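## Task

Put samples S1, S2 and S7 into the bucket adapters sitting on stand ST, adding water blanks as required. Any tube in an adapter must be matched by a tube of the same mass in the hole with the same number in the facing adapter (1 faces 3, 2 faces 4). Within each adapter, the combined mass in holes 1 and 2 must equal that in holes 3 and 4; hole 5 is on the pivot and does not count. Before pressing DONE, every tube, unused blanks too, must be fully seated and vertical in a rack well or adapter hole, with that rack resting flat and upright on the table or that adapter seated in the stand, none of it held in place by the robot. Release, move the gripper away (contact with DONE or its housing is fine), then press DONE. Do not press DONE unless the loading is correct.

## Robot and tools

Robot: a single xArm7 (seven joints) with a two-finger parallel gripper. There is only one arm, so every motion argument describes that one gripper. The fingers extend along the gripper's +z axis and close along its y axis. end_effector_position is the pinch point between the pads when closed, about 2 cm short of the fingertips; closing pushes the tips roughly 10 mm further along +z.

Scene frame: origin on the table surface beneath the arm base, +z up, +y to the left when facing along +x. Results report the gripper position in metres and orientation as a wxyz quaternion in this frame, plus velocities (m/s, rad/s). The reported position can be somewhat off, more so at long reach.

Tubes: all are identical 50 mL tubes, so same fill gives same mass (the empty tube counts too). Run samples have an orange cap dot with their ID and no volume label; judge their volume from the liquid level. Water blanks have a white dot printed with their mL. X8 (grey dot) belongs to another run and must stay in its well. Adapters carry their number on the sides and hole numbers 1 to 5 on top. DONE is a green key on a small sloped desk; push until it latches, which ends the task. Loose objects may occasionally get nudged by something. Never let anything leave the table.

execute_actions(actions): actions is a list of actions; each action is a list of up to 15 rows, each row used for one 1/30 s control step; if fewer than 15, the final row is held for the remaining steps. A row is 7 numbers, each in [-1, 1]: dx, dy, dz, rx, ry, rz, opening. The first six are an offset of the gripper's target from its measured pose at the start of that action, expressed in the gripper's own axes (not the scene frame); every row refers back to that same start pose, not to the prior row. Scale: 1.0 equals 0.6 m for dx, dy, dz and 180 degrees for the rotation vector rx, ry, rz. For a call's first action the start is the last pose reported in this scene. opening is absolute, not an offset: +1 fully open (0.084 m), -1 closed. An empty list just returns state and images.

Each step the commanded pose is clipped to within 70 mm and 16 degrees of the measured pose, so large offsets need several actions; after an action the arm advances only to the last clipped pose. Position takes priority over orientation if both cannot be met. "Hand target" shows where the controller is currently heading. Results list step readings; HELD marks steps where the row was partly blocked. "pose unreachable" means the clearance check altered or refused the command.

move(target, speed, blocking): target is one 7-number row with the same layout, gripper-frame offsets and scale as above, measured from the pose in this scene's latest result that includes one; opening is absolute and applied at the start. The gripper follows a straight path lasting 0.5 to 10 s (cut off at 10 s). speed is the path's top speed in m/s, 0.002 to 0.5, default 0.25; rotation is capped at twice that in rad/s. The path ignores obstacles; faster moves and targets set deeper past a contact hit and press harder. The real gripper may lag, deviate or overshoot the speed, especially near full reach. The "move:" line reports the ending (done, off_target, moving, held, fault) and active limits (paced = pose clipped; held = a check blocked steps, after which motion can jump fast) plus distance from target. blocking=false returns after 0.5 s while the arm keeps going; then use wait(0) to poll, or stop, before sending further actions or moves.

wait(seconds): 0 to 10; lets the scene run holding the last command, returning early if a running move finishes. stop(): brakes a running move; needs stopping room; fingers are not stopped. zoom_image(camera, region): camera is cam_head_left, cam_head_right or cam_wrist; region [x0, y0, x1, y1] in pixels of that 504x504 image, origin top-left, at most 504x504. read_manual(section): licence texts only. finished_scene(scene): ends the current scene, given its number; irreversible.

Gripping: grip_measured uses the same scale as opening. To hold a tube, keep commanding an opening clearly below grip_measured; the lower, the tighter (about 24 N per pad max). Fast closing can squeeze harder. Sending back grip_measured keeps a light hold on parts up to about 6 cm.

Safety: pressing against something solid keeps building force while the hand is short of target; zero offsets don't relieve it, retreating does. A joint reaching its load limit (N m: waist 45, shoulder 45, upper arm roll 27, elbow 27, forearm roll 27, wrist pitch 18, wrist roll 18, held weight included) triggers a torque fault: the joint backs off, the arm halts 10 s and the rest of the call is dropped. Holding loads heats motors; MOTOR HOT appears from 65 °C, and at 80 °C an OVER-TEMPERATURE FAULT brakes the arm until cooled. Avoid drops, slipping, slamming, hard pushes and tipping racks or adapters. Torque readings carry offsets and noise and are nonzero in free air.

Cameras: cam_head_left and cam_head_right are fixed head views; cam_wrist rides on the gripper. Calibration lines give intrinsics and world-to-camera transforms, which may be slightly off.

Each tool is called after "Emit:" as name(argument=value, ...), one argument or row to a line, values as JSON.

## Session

Emit:
execute_actions(
  actions=[],
)

Emit:
zoom_image(
  camera="cam_head_left",
  region=[100, 120, 400, 380],
)

Scene clock: 0.00 s.
end_effector_position=(+0.1965, +0.0008, +0.3815) grip_measured=+1.00 end_effector_quat_wxyz=(+0.513, +0.818, -0.250, +0.069) end_effector_velocity=(-0.000, +0.000, -0.000) end_effector_angular_velocity=(-0.001, -0.000, +0.000)
Joint positions: [-0.071 -0.626  0.862  0.599 -0.389  1.736  1.083  0.084]
Joint velocities: [ 0.001 -0.     0.    -0.001  0.     0.     0.001 -0.   ]
Joint torques (N m, as the arm reports them, + toward a larger angle): no reading
Motor temperatures (°C, as the motors report them): [41 34 37 38 40 38 38]
Hand target: +0.196, +0.001, +0.382; +0.513, +0.818, -0.250, +0.069
camera_calibration (this result's frames):
cam_wrist: T_world_to_cam=[[-0.458642, -0.349142, 0.817158, -0.189968], [-0.879656, 0.308682, -0.361831, 0.381281], [-0.125911, -0.884768, -0.448699, 0.328684], [0, 0, 0, 1]] pos_world=[0.289654, 0.106789, 0.440673]

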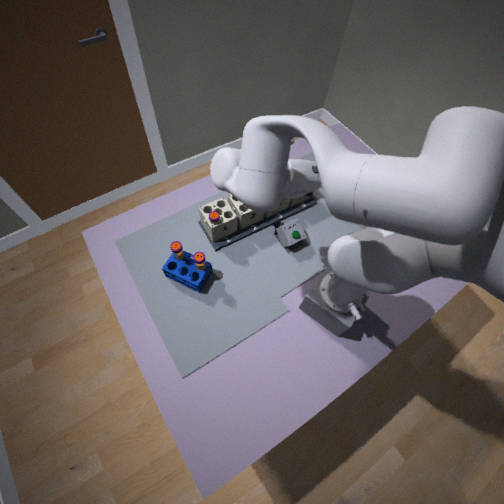

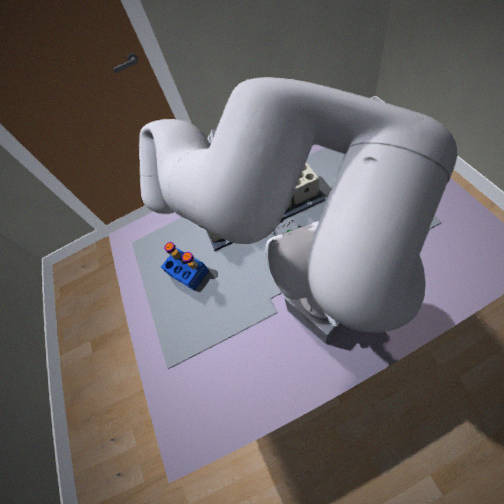

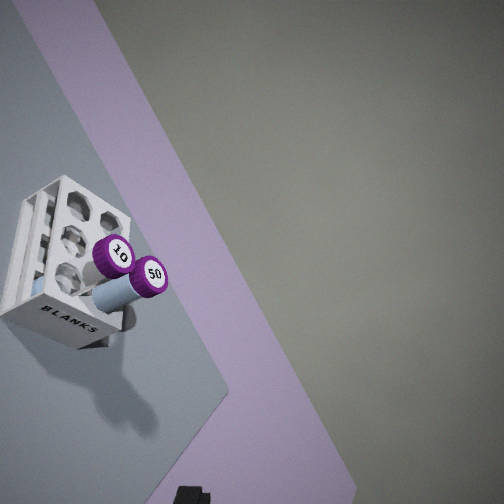

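Region (100, 120, 400, 380) of cam_head_left's 504x504 image, scaled by 1.680, with more detail than that image has; it fills the top 437 rows of this view, and the rest is white.

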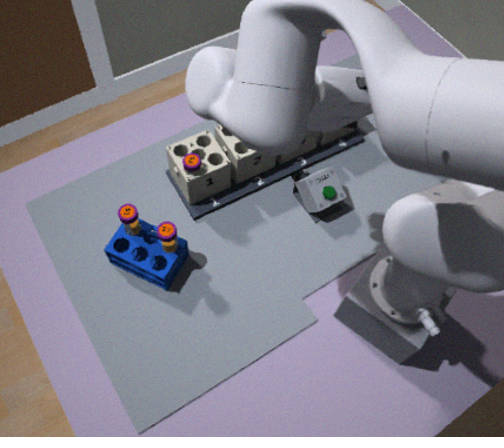

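Emit:
move(
  target=[0.0545,-0.403,-0.221,0.348,-0.047,-0.170,0.3],
  speed=0.3,
)

Scene clock: 15.33 s.
end_effector_position=(+0.3602, +0.1902, +0.2611) grip_measured=+0.29 end_effector_quat_wxyz=(+0.000, +1.000, +0.002, +0.000) end_effector_velocity=(+0.000, -0.001, -0.001) end_effector_angular_velocity=(+0.001, +0.002, -0.001)
Joint positions: [ 0.019 -0.131  0.558  0.759  0.09   0.873  0.413  0.056]
Joint velocities: [-0.001  0.002 -0.002 -0.001  0.001 -0.002 -0.003 -0.   ]
Joint torques (N m, as the arm reports them, + toward a larger angle): [-0.39 -9.72 -2.06 15.55 -0.32 -1.08 -0.35]
Motor temperatures (°C, as the motors report them): [41 34 37 39 41 38 38]
Hand target: +0.360, +0.190, +0.261; +0.000, +1.000, +0.002, -0.000
Off the commanded pose: 0.001 m, 0 deg.
move: done
camera_calibration (this result's frames):
cam_wrist: T_world_to_cam=[[0.0274728, -0.999592, 0.00779808, 0.209643], [-0.999303, -0.0276604, -0.0250591, 0.442449], [0.0252646, -0.0071042, -0.999656, 0.38538], [0, 0, 0, 1]] pos_world=[0.426645, 0.224534, 0.394699]

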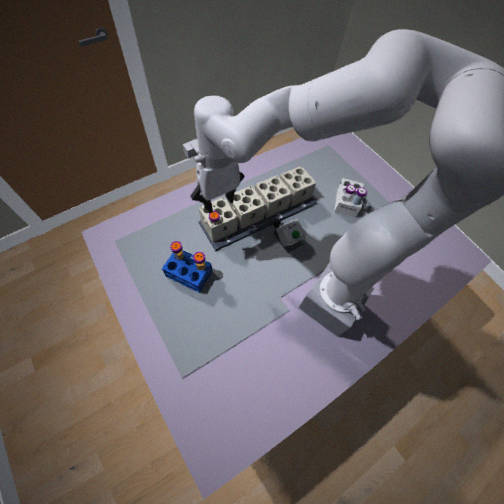

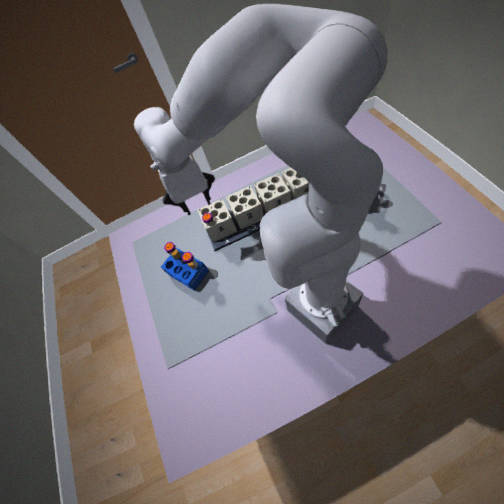

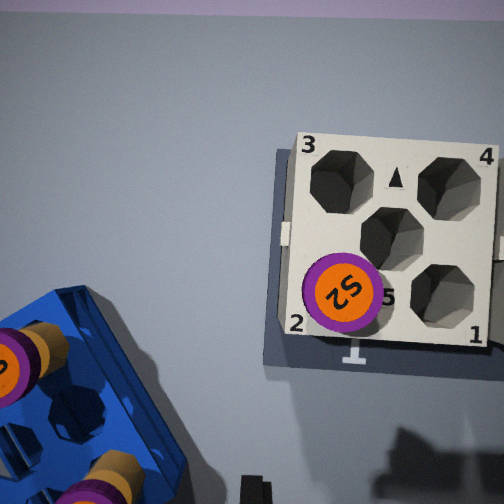

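Emit:
move(
  target=[0.0975,0.008,0.07,0,0,0,0.3],
)

Scene clock: 20.07 s.
end_effector_position=(+0.4189, +0.1857, +0.2198) grip_measured=+0.29 end_effector_quat_wxyz=(+0.000, +1.000, +0.002, +0.001) end_effector_velocity=(+0.000, -0.003, -0.002) end_effector_angular_velocity=(-0.003, +0.005, -0.007)
Joint positions: [-0.012  0.139  0.535  0.895 -0.103  0.777  0.49   0.056]
Joint velocities: [-0.002  0.005 -0.005 -0.001 -0.003  0.001  0.002 -0.   ]
Joint torques (N m, as the arm reports them, + toward a larger angle): [ -0.25 -13.91   1.48  14.84  -0.48  -0.93  -0.26]
Motor temperatures (°C, as the motors report them): [41 34 37 40 41 38 38]
Hand target: +0.419, +0.185, +0.219; +0.000, +1.000, +0.002, +0.000
Off the commanded pose: 0.001 m, 0 deg.
move: done
camera_calibration (this result's frames):
cam_wrist: T_world_to_cam=[[0.0278461, -0.999582, 0.00783476, 0.203724], [-0.999271, -0.0280405, -0.0259097, 0.500158], [0.0261185, -0.00710756, -0.999634, 0.342174], [0, 0, 0, 1]] pos_world=[0.485184, 0.220095, 0.353411]

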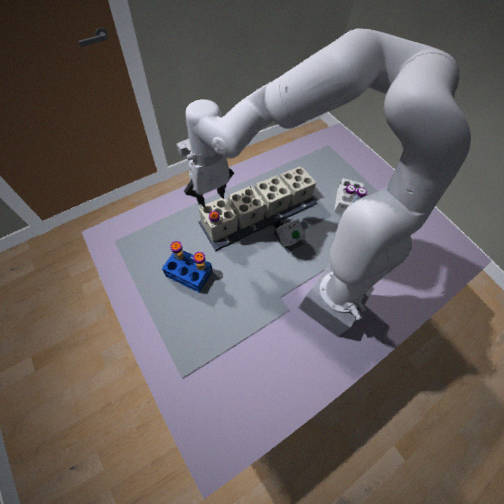

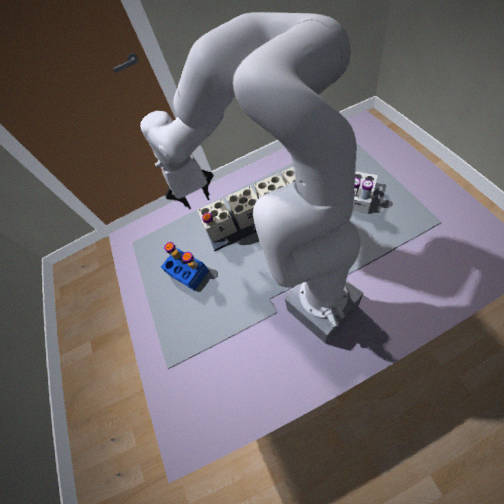

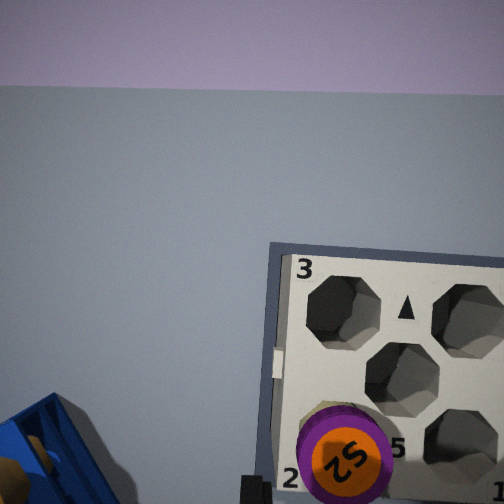

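Emit:
move(
  target=[-0.002,0.0025,0.156,0,0,0,0.3],
  speed=0.12,
)

Emit:
move(
  target=[0,0,0,0,0,0,-0.5],
)

Emit:
move(
  target=[0,0,-0.17,0,0,0,-0.5],
  speed=0.1,
)

Emit:
move(
  target=[0.04,0.046,0,0,0,0,-0.5],
  speed=0.1,
)

Scene clock: 24.50 s.
end_effector_position=(+0.4186, +0.1842, +0.1267) grip_measured=+0.29 end_effector_quat_wxyz=(+0.000, +1.000, +0.002, +0.001) end_effector_velocity=(-0.003, -0.002, -0.003) end_effector_angular_velocity=(-0.004, +0.008, -0.000)
Joint positions: [ 0.044  0.369  0.452  0.854 -0.315  0.54   0.64   0.056]
Joint velocities: [ 0.001  0.004 -0.003 -0.006 -0.002 -0.     0.002 -0.   ]
Joint torques (N m, as the arm reports them, + toward a larger angle): [ -0.32 -15.93   3.61  12.54  -0.39  -1.05  -0.26]
Motor temperatures (°C, as the motors report them): [41 34 37 40 41 38 38]
Hand target: +0.418, +0.184, +0.126; +0.001, +1.000, +0.002, +0.001
Off the commanded pose: 0.001 m, 0 deg.
move: done
camera_calibration (this result's frames):
cam_wrist: T_world_to_cam=[[0.0274966, -0.999588, 0.00820604, 0.203001], [-0.999244, -0.0277108, -0.0272512, 0.497513], [0.0274674, -0.00745053, -0.999595, 0.248558], [0, 0, 0, 1]] pos_world=[0.484728, 0.218556, 0.26035]

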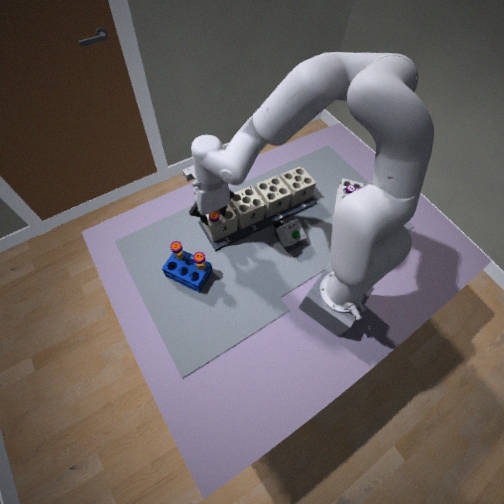

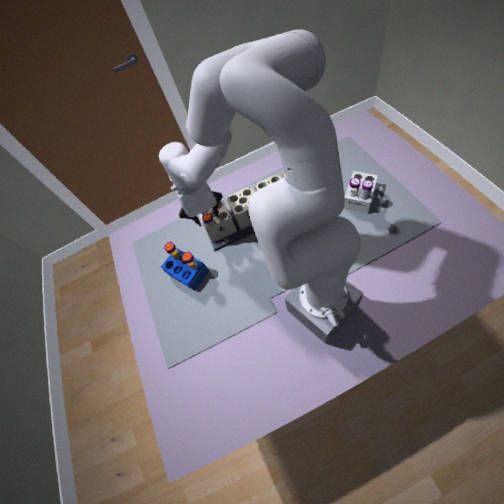

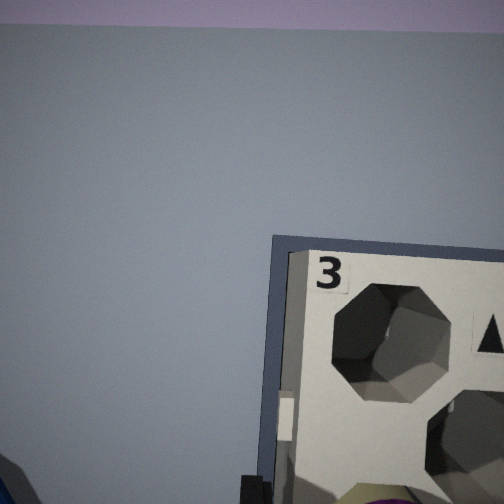

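Scene clock: 25.00 s.
end_effector_position=(+0.4187, +0.1842, +0.1267) grip_measured=-0.26 end_effector_quat_wxyz=(+0.000, +1.000, +0.002, +0.001) end_effector_velocity=(-0.001, -0.000, -0.000) end_effector_angular_velocity=(-0.001, +0.002, +0.001)
Joint positions: [ 0.044  0.369  0.452  0.854 -0.315  0.54   0.64   0.033]
Joint velocities: [ 0.001  0.001 -0.    -0.001 -0.001  0.001  0.    -0.   ]
Joint torques (N m, as the arm reports them, + toward a larger angle): [ -0.26 -15.97   3.61  12.48  -0.41  -1.17  -0.29]
Motor temperatures (°C, as the motors report them): [41 34 37 40 41 38 38]
Hand target: +0.419, +0.184, +0.127; +0.000, +1.000, +0.002, +0.001
Off the commanded pose: 0.000 m, 0 deg.
move: done
camera_calibration (this result's frames):
cam_wrist: T_world_to_cam=[[0.0274764, -0.999589, 0.00816077, 0.203029], [-0.999239, -0.0276911, -0.0274773, 0.497624], [0.027692, -0.00739958, -0.999589, 0.248532], [0, 0, 0, 1]] pos_world=[0.484784, 0.218565, 0.260446]

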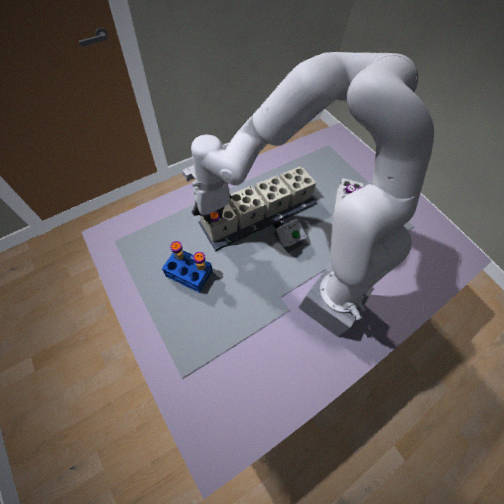

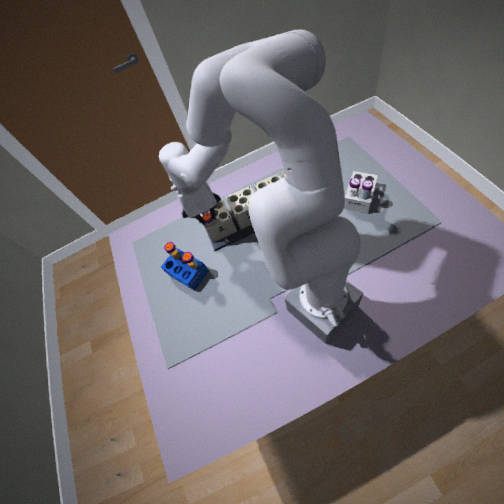

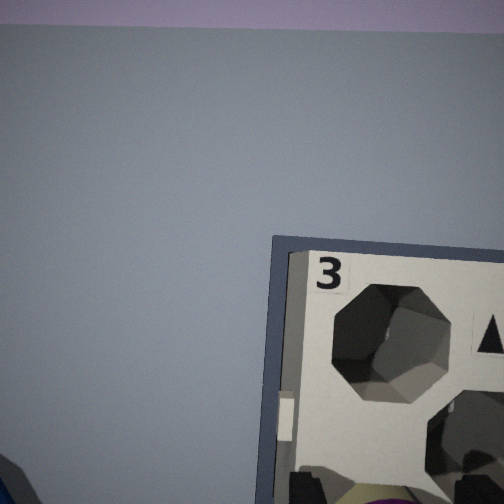

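Scene clock: 26.40 s.
end_effector_position=(+0.4176, +0.1842, +0.2282) grip_measured=-0.26 end_effector_quat_wxyz=(+0.000, +1.000, +0.002, +0.001) end_effector_velocity=(+0.002, +0.002, +0.003) end_effector_angular_velocity=(+0.002, -0.006, +0.001)
Joint positions: [-0.024  0.115  0.545  0.896 -0.085  0.798  0.475  0.033]
Joint velocities: [ 0.001 -0.002  0.001  0.004  0.001 -0.     0.001  0.   ]
Joint torques (N m, as the arm reports them, + toward a larger angle): [ -0.22 -13.71   1.25  15.34  -0.36  -1.07  -0.28]
Motor temperatures (°C, as the motors report them): [41 34 37 40 40 38 38]
Hand target: +0.418, +0.184, +0.229; +0.000, +1.000, +0.002, +0.001
Off the commanded pose: 0.001 m, 0 deg.
move: done
camera_calibration (this result's frames):
cam_wrist: T_world_to_cam=[[0.0278093, -0.999583, 0.00774404, 0.202205], [-0.999272, -0.0280014, -0.0259206, 0.499048], [0.0261266, -0.00701757, -0.999634, 0.350562], [0, 0, 0, 1]] pos_world=[0.483903, 0.218555, 0.361804]

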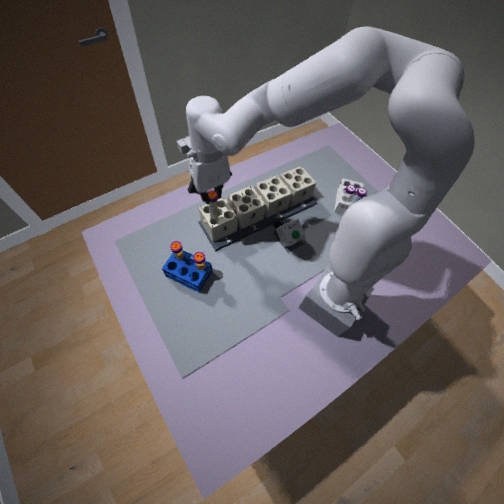

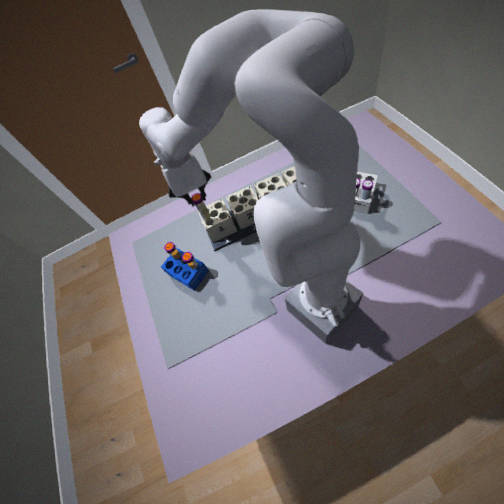

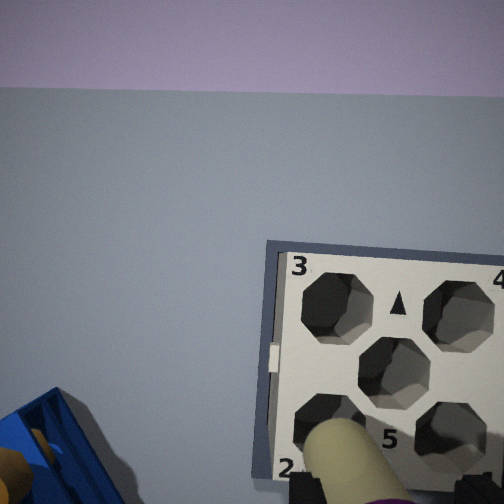

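Scene clock: 27.17 s.
end_effector_position=(+0.4414, +0.1572, +0.2283) grip_measured=-0.26 end_effector_quat_wxyz=(+0.000, +1.000, +0.003, +0.001) end_effector_velocity=(+0.001, +0.001, +0.001) end_effector_angular_velocity=(+0.000, -0.003, +0.002)
Joint positions: [-0.06   0.154  0.511  0.943 -0.104  0.81   0.414  0.033]
Joint velocities: [-0.001 -0.001  0.002  0.002 -0.001 -0.    -0.001  0.   ]
Joint torques (N m, as the arm reports them, + toward a larger angle): [ -0.7  -14.66   1.05  15.32  -0.37  -1.07  -0.28]
Motor temperatures (°C, as the motors report them): [41 34 37 40 40 38 38]
Hand target: +0.442, +0.157, +0.228; +0.000, +1.000, +0.002, +0.001
Off the commanded pose: 0.001 m, 0 deg.
move: done
camera_calibration (this result's frames):
cam_wrist: T_world_to_cam=[[0.0288355, -0.999557, 0.00740696, 0.174194], [-0.999244, -0.0290182, -0.0258649, 0.522235], [0.0260684, -0.00665554, -0.999638, 0.349853], [0, 0, 0, 1]] pos_world=[0.507697, 0.191599, 0.361944]

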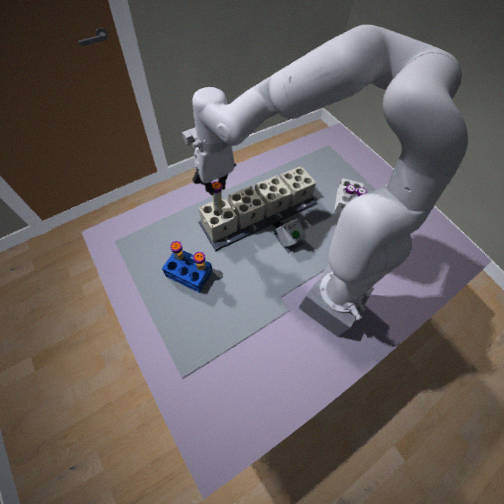

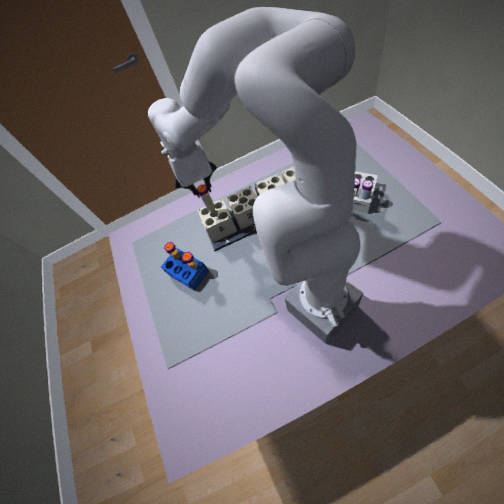

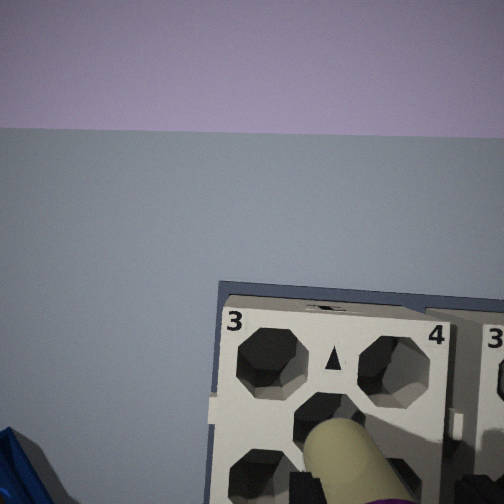

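Emit:
move(
  target=[0,0.001,0.168,0,0,0,-0.5],
  speed=0.05,
)

Scene clock: 31.00 s.
end_effector_position=(+0.4420, +0.1564, +0.1276) grip_measured=-0.26 end_effector_quat_wxyz=(+0.000, +1.000, +0.002, +0.001) end_effector_velocity=(-0.001, +0.000, -0.000) end_effector_angular_velocity=(-0.001, +0.001, +0.000)
Joint positions: [ 0.003  0.391  0.424  0.899 -0.303  0.559  0.554  0.033]
Joint velocities: [ 0.002  0.001 -0.001 -0.    -0.001  0.     0.002  0.   ]
Joint torques (N m, as the arm reports them, + toward a larger angle): [ -0.49 -16.83   3.24  12.67  -0.28  -0.92  -0.26]
Motor temperatures (°C, as the motors report them): [41 34 37 40 40 38 38]
Hand target: +0.442, +0.156, +0.128; +0.000, +1.000, +0.002, +0.001
Off the commanded pose: 0.000 m, 0 deg.
move: done
camera_calibration (this result's frames):
cam_wrist: T_world_to_cam=[[0.0284557, -0.999563, 0.00806302, 0.174204], [-0.999249, -0.0286572, -0.0260806, 0.520135], [0.0263002, -0.00731482, -0.999627, 0.249169], [0, 0, 0, 1]] pos_world=[0.508234, 0.190856, 0.261237]

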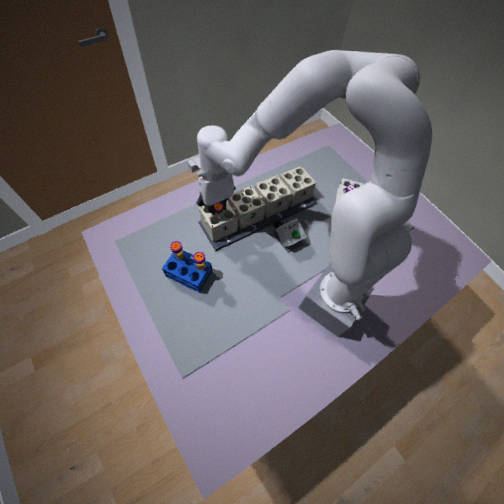

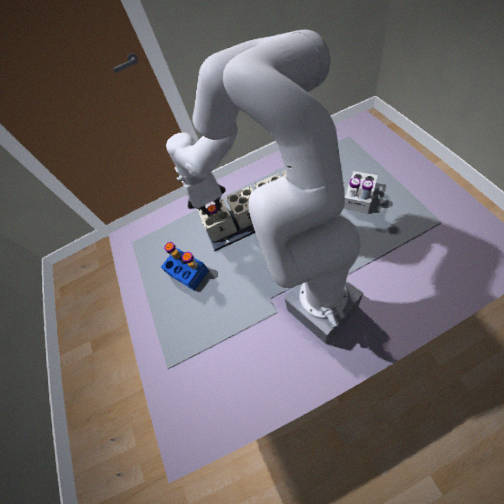

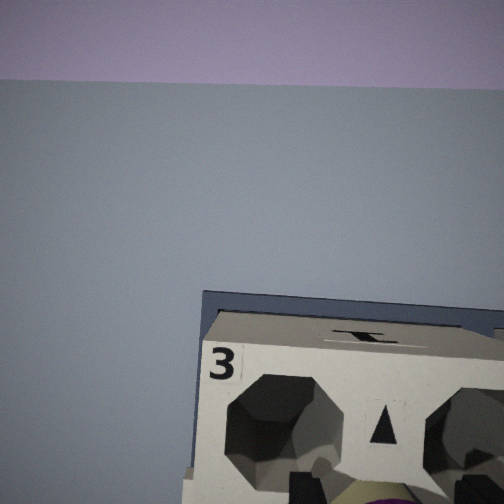

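Next tube B (~.302,.292).

Emit:
move(
  target=[0,0,0,0,0,0,0.3],
)

Emit:
move(
  target=[0,0,-0.153,0,0,0,0.3],
)

Emit:
move(
  target=[-0.232,-0.226,0,0,0,0,0.3],
)

Scene clock: 36.80 s.
end_effector_position=(+0.4420, +0.1564, +0.1276) grip_measured=+0.29 end_effector_quat_wxyz=(+0.000, +1.000, +0.002, +0.001) end_effector_velocity=(+0.000, -0.001, +0.000) end_effector_angular_velocity=(-0.001, -0.000, -0.002)
Joint positions: [ 0.003  0.391  0.424  0.899 -0.303  0.559  0.554  0.056]
Joint velocities: [-0.001  0.    -0.     0.    -0.001  0.001  0.001 -0.   ]
Joint torques (N m, as the arm reports them, + toward a larger angle): [ -0.39 -16.84   3.63  12.85  -0.32  -0.99  -0.21]
Motor temperatures (°C, as the motors report them): [41 34 37 40 40 38 38]
Hand target: +0.442, +0.156, +0.128; +0.000, +1.000, +0.002, +0.001
Off the commanded pose: 0.000 m, 0 deg.
move: done
camera_calibration (this result's frames):
cam_wrist: T_world_to_cam=[[0.0284473, -0.999563, 0.00806945, 0.1742], [-0.999249, -0.0286489, -0.0260711, 0.52013], [0.0262909, -0.00732174, -0.999628, 0.249172], [0, 0, 0, 1]] pos_world=[0.508233, 0.19085, 0.261234]

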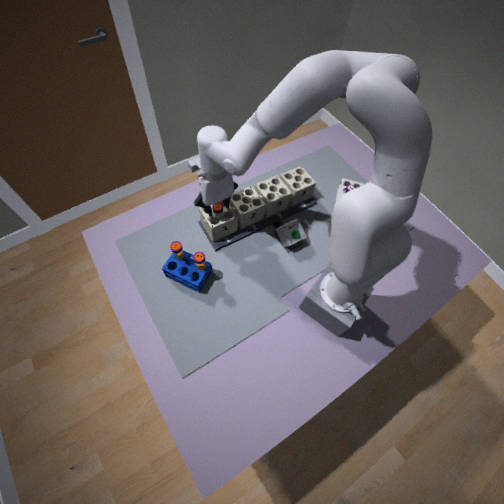

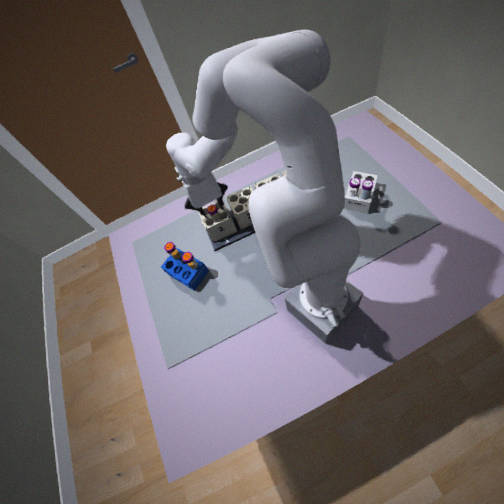

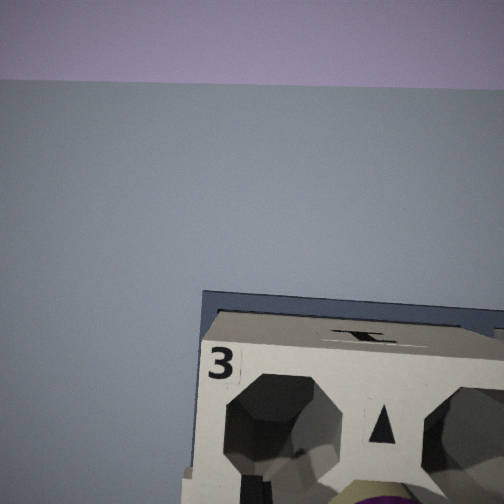

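Scene clock: 37.70 s.
end_effector_position=(+0.4411, +0.1565, +0.2188) grip_measured=+0.29 end_effector_quat_wxyz=(+0.000, +1.000, +0.003, -0.000) end_effector_velocity=(+0.004, +0.001, +0.005) end_effector_angular_velocity=(+0.003, -0.014, +0.001)
Joint positions: [-0.051  0.172  0.5    0.933 -0.117  0.786  0.422  0.056]
Joint velocities: [-0.    -0.006  0.001  0.008  0.001 -0.002 -0.001  0.   ]
Joint torques (N m, as the arm reports them, + toward a larger angle): [ -0.47 -14.51   1.69  14.84  -0.26  -1.08  -0.22]
Motor temperatures (°C, as the motors report them): [41 34 37 40 40 38 38]
Hand target: +0.441, +0.157, +0.219; +0.000, +1.000, +0.002, +0.001
Off the commanded pose: 0.001 m, 0 deg.
move: done
camera_calibration (this result's frames):
cam_wrist: T_world_to_cam=[[0.0288899, -0.999553, 0.00764957, 0.173491], [-0.999277, -0.0290694, -0.024504, 0.521351], [0.0247154, -0.00693612, -0.99967, 0.340994], [0, 0, 0, 1]] pos_world=[0.507534, 0.190934, 0.352329]

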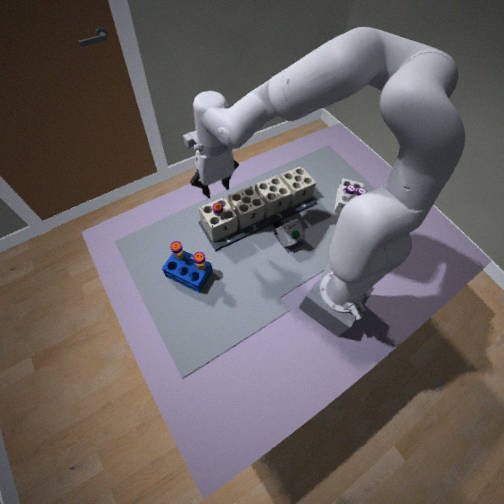

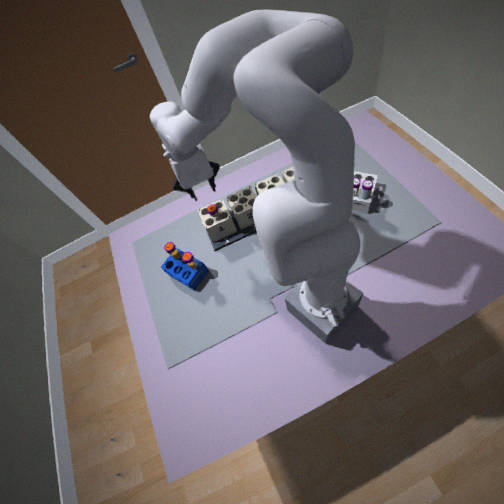

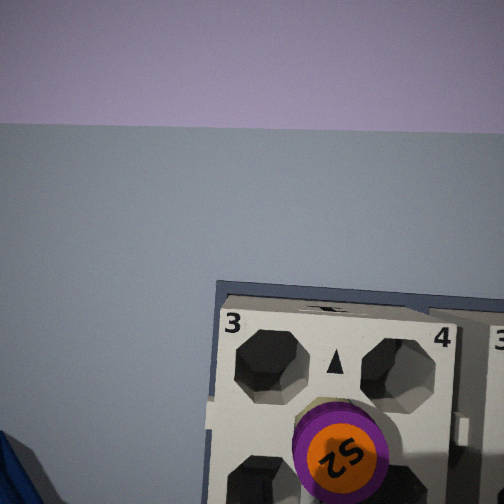

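Scene clock: 38.87 s.
end_effector_position=(+0.3023, +0.2904, +0.2181) grip_measured=+0.29 end_effector_quat_wxyz=(+0.001, +1.000, +0.001, -0.000) end_effector_velocity=(-0.002, -0.000, -0.001) end_effector_angular_velocity=(-0.004, +0.002, -0.001)
Joint positions: [ 0.158  0.011  0.707  0.75  -0.012  0.743  0.773  0.056]
Joint velocities: [ 0.004  0.    -0.001 -0.001 -0.002  0.003  0.006  0.   ]
Joint torques (N m, as the arm reports them, + toward a larger angle): [  0.36 -10.27   0.36  14.82  -0.29  -1.07  -0.29]
Motor temperatures (°C, as the motors report them): [41 34 37 40 40 38 38]
Hand target: +0.301, +0.291, +0.218; +0.001, +1.000, +0.003, +0.000
Off the commanded pose: 0.002 m, 0 deg.
move: done
camera_calibration (this result's frames):
cam_wrist: T_world_to_cam=[[0.0263237, -0.999612, 0.00910605, 0.311749], [-0.999348, -0.0265399, -0.0244955, 0.385798], [0.0247277, -0.0084553, -0.999658, 0.345126], [0, 0, 0, 1]] pos_world=[0.368806, 0.324786, 0.35162]

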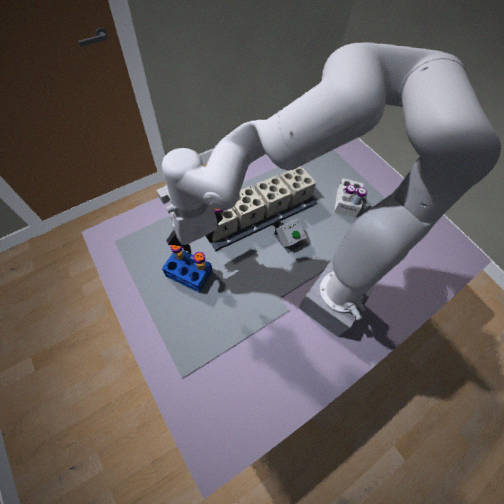

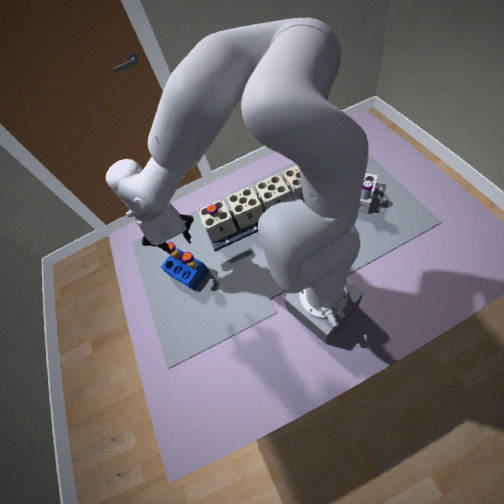

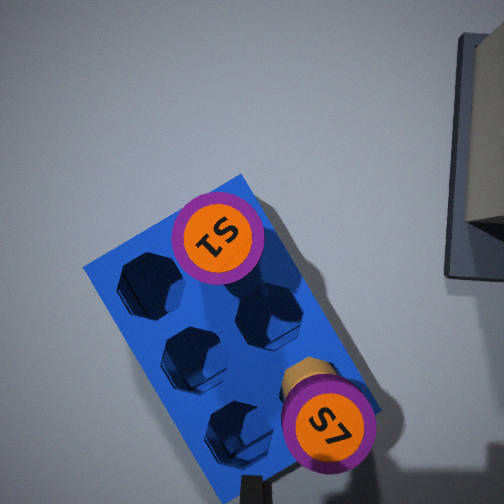

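Emit:
move(
  target=[0.0197,-0.0075,0.16,0,0,0,0.3],
  speed=0.12,
)

Emit:
move(
  target=[0,0,0,0,0,0,-0.5],
)

Emit:
move(
  target=[0,0,-0.22,0,0,0,-0.5],
  speed=0.15,
)

Emit:
move(
  target=[0.207,0.415,0,0,0,0,-0.5],
)

Emit:
move(
  target=[0,0,0.043,0,0,0,-0.5],
  speed=0.1,
)

Scene clock: 45.47 s.
end_effector_position=(+0.3149, +0.2949, +0.1226) grip_measured=+0.29 end_effector_quat_wxyz=(+0.001, +1.000, +0.001, +0.001) end_effector_velocity=(-0.002, -0.003, -0.003) end_effector_angular_velocity=(-0.006, +0.006, -0.000)
Joint positions: [ 0.233  0.342  0.586  0.764 -0.396  0.509  1.04   0.056]
Joint velocities: [ 0.001  0.004 -0.004 -0.005 -0.004  0.001  0.001  0.   ]
Joint torques (N m, as the arm reports them, + toward a larger angle): [ -0.38 -14.24   4.43  12.2   -0.38  -1.06  -0.29]
Motor temperatures (°C, as the motors report them): [41 34 37 40 40 38 38]
Hand target: +0.315, +0.295, +0.122; +0.001, +1.000, +0.001, +0.000
Off the commanded pose: 0.001 m, 0 deg.
move: done
camera_calibration (this result's frames):
cam_wrist: T_world_to_cam=[[0.0260427, -0.999617, 0.00936521, 0.316859], [-0.999315, -0.026279, -0.0260574, 0.396245], [0.0262935, -0.00868019, -0.999617, 0.248941], [0, 0, 0, 1]] pos_world=[0.381176, 0.329312, 0.256203]

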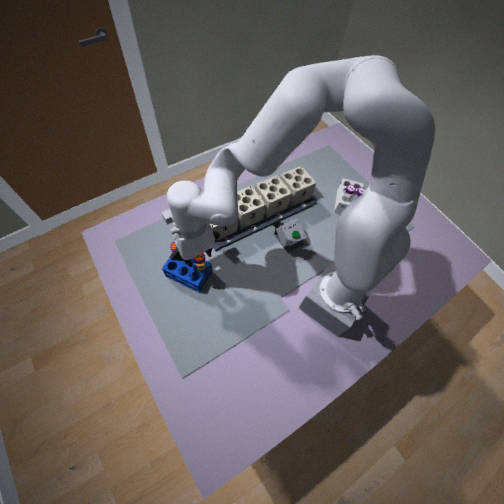

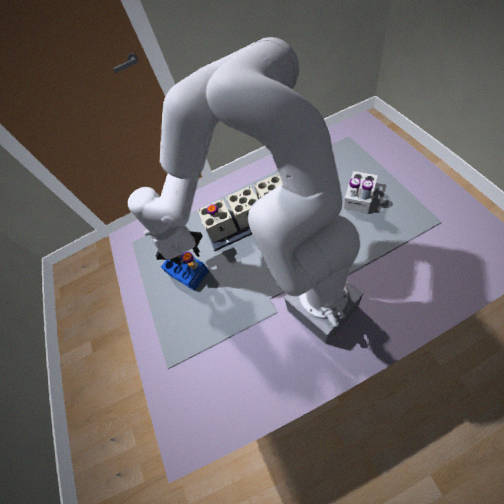

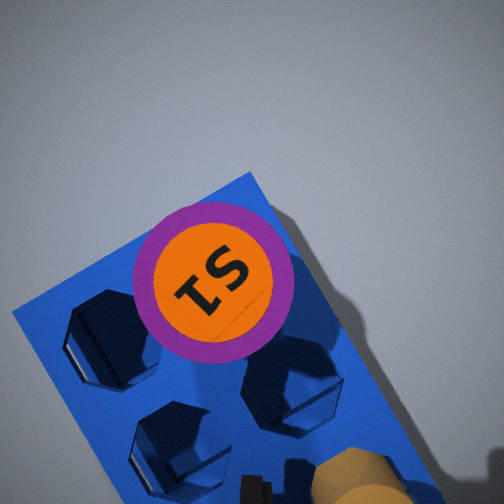

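Scene clock: 45.97 s.
end_effector_position=(+0.3149, +0.2949, +0.1227) grip_measured=-0.26 end_effector_quat_wxyz=(+0.001, +1.000, +0.001, +0.001) end_effector_velocity=(-0.001, +0.000, -0.000) end_effector_angular_velocity=(-0.001, +0.001, +0.001)
Joint positions: [ 0.232  0.342  0.586  0.764 -0.396  0.509  1.04   0.033]
Joint velocities: [ 0.002  0.    -0.    -0.     0.001  0.001 -0.     0.   ]
Joint torques (N m, as the arm reports them, + toward a larger angle): [ -0.06 -13.94   4.26  11.82  -0.36  -1.02  -0.23]
Motor temperatures (°C, as the motors report them): [41 34 37 40 40 38 38]
Hand target: +0.315, +0.295, +0.123; +0.001, +1.000, +0.001, +0.001
Off the commanded pose: 0.000 m, 0 deg.
move: done
camera_calibration (this result's frames):
cam_wrist: T_world_to_cam=[[0.0260233, -0.999619, 0.00924997, 0.316925], [-0.99931, -0.0262584, -0.0262808, 0.396352], [0.0265137, -0.00855967, -0.999612, 0.248916], [0, 0, 0, 1]] pos_world=[0.381231, 0.329343, 0.256304]

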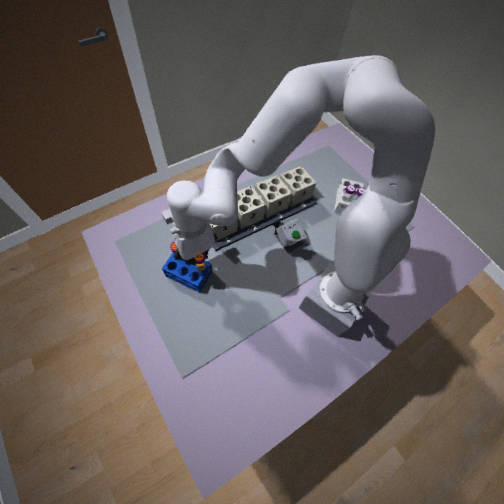

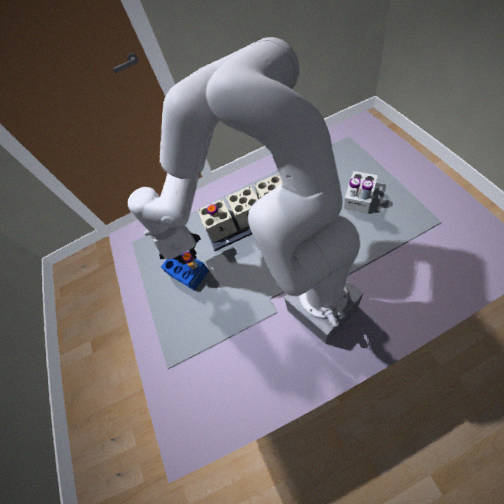

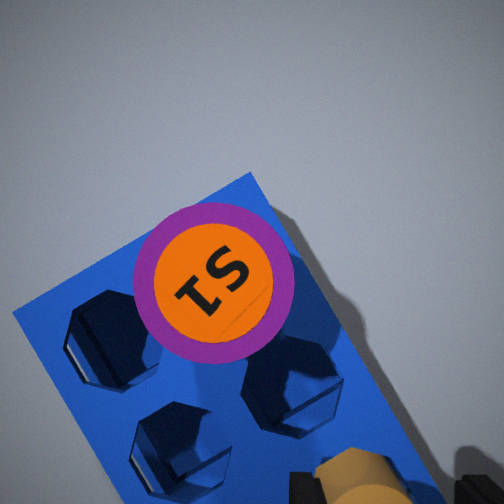

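Scene clock: 47.30 s.
end_effector_position=(+0.3138, +0.2949, +0.2541) grip_measured=-0.26 end_effector_quat_wxyz=(+0.001, +1.000, +0.001, -0.000) end_effector_velocity=(+0.002, +0.003, +0.004) end_effector_angular_velocity=(+0.005, -0.008, +0.003)
Joint positions: [ 0.138 -0.032  0.713  0.833  0.026  0.858  0.732  0.033]
Joint velocities: [ 0.001 -0.004  0.001  0.007  0.001  0.    -0.001  0.   ]
Joint torques (N m, as the arm reports them, + toward a larger angle): [ -0.24 -10.01  -1.05  15.69  -0.45  -0.97  -0.36]
Motor temperatures (°C, as the motors report them): [41 34 37 40 40 38 38]
Hand target: +0.314, +0.295, +0.255; +0.000, +1.000, +0.001, +0.000
Off the commanded pose: 0.001 m, 0 deg.
move: done
camera_calibration (this result's frames):
cam_wrist: T_world_to_cam=[[0.0265241, -0.999609, 0.0088793, 0.315661], [-0.999349, -0.0267324, -0.0242249, 0.398327], [0.0244528, -0.00823098, -0.999667, 0.380865], [0, 0, 0, 1]] pos_world=[0.380382, 0.32932, 0.387585]

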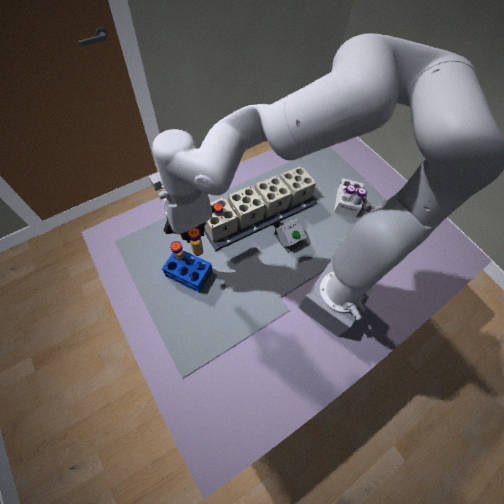

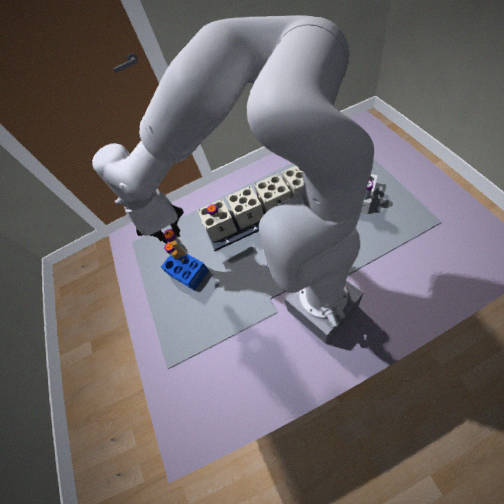

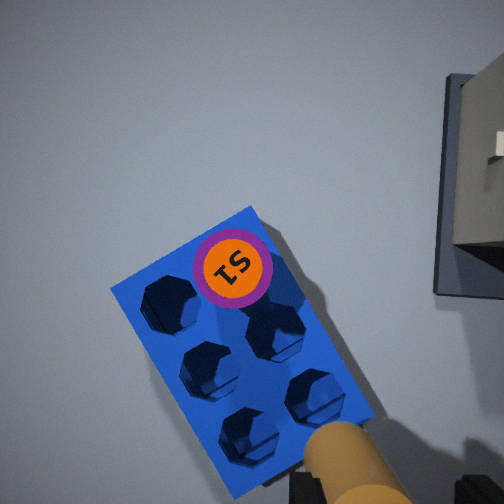

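Scene clock: 48.90 s.
end_effector_position=(+0.4383, +0.0474, +0.2547) grip_measured=-0.26 end_effector_quat_wxyz=(-0.000, +1.000, +0.002, -0.000) end_effector_velocity=(+0.002, -0.007, +0.000) end_effector_angular_velocity=(+0.001, -0.001, -0.018)
Joint positions: [-0.161  0.006  0.367  0.869 -0.002  0.863  0.105  0.033]
Joint velocities: [-0.009  0.002 -0.008  0.002 -0.    -0.001  0.001  0.   ]
Joint torques (N m, as the arm reports them, + toward a larger angle): [ -0.26 -13.06  -0.23  15.62  -0.33  -0.99  -0.28]
Motor temperatures (°C, as the motors report them): [41 34 37 40 40 38 38]
Hand target: +0.438, +0.047, +0.255; -0.000, +1.000, +0.001, -0.000
Off the commanded pose: 0.001 m, 0 deg.
move: done
camera_calibration (this result's frames):
cam_wrist: T_world_to_cam=[[0.0280537, -0.999585, 0.00651247, 0.064863], [-0.999304, -0.0282048, -0.0244095, 0.516163], [0.024583, -0.00582316, -0.999681, 0.376196], [0, 0, 0, 1]] pos_world=[0.504736, 0.081585, 0.388253]

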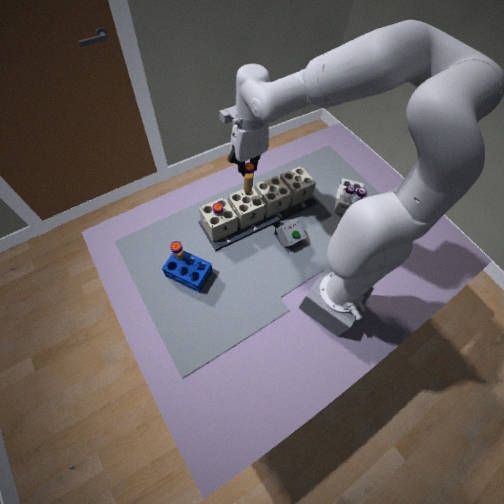

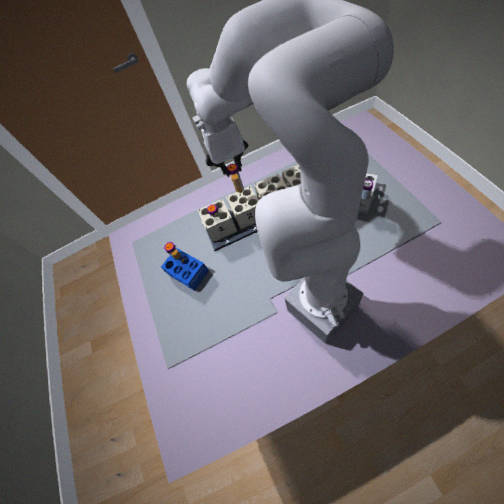

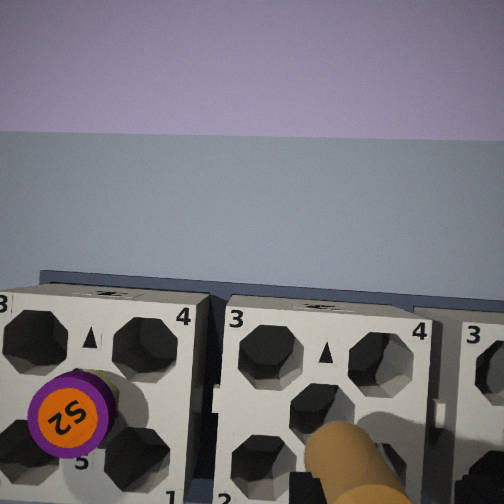

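Scene clock: 49.63 s.
end_effector_position=(+0.4386, +0.0474, +0.2292) grip_measured=-0.26 end_effector_quat_wxyz=(-0.000, +1.000, +0.002, +0.000) end_effector_velocity=(+0.003, -0.000, +0.003) end_effector_angular_velocity=(-0.001, -0.010, +0.001)
Joint positions: [-0.159  0.055  0.367  0.84  -0.027  0.788  0.124  0.033]
Joint velocities: [-0.    -0.002  0.     0.005 -0.002 -0.004 -0.    -0.   ]
Joint torques (N m, as the arm reports them, + toward a larger angle): [ -0.27 -13.77  -0.03  15.24  -0.39  -1.04  -0.33]
Motor temperatures (°C, as the motors report them): [41 34 37 40 40 38 38]
Hand target: +0.438, +0.047, +0.229; -0.000, +1.000, +0.002, -0.000
Off the commanded pose: 0.000 m, 0 deg.
move: done
camera_calibration (this result's frames):
cam_wrist: T_world_to_cam=[[0.0279535, -0.999587, 0.00661768, 0.0650161], [-0.999291, -0.0281111, -0.0250556, 0.515972], [0.0252313, -0.0059126, -0.999664, 0.35041], [0, 0, 0, 1]] pos_world=[0.504947, 0.0815657, 0.36279]

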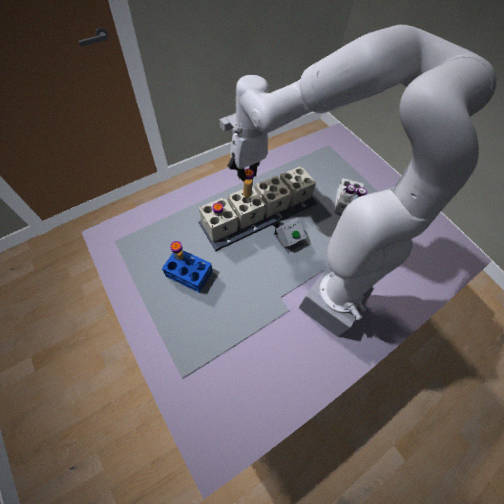

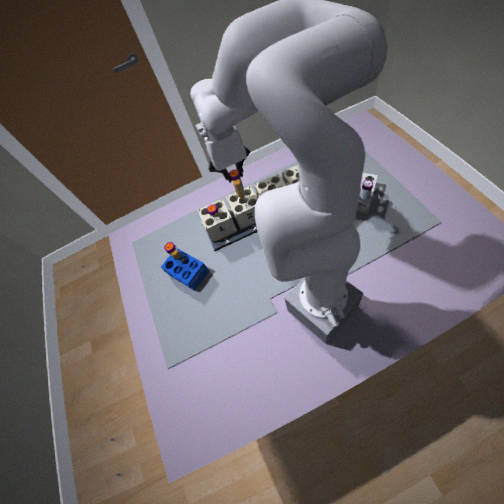

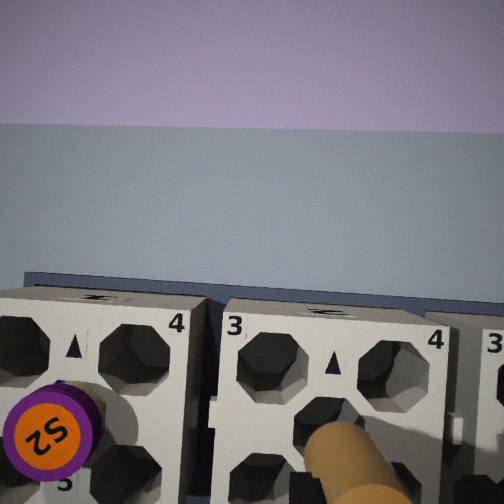

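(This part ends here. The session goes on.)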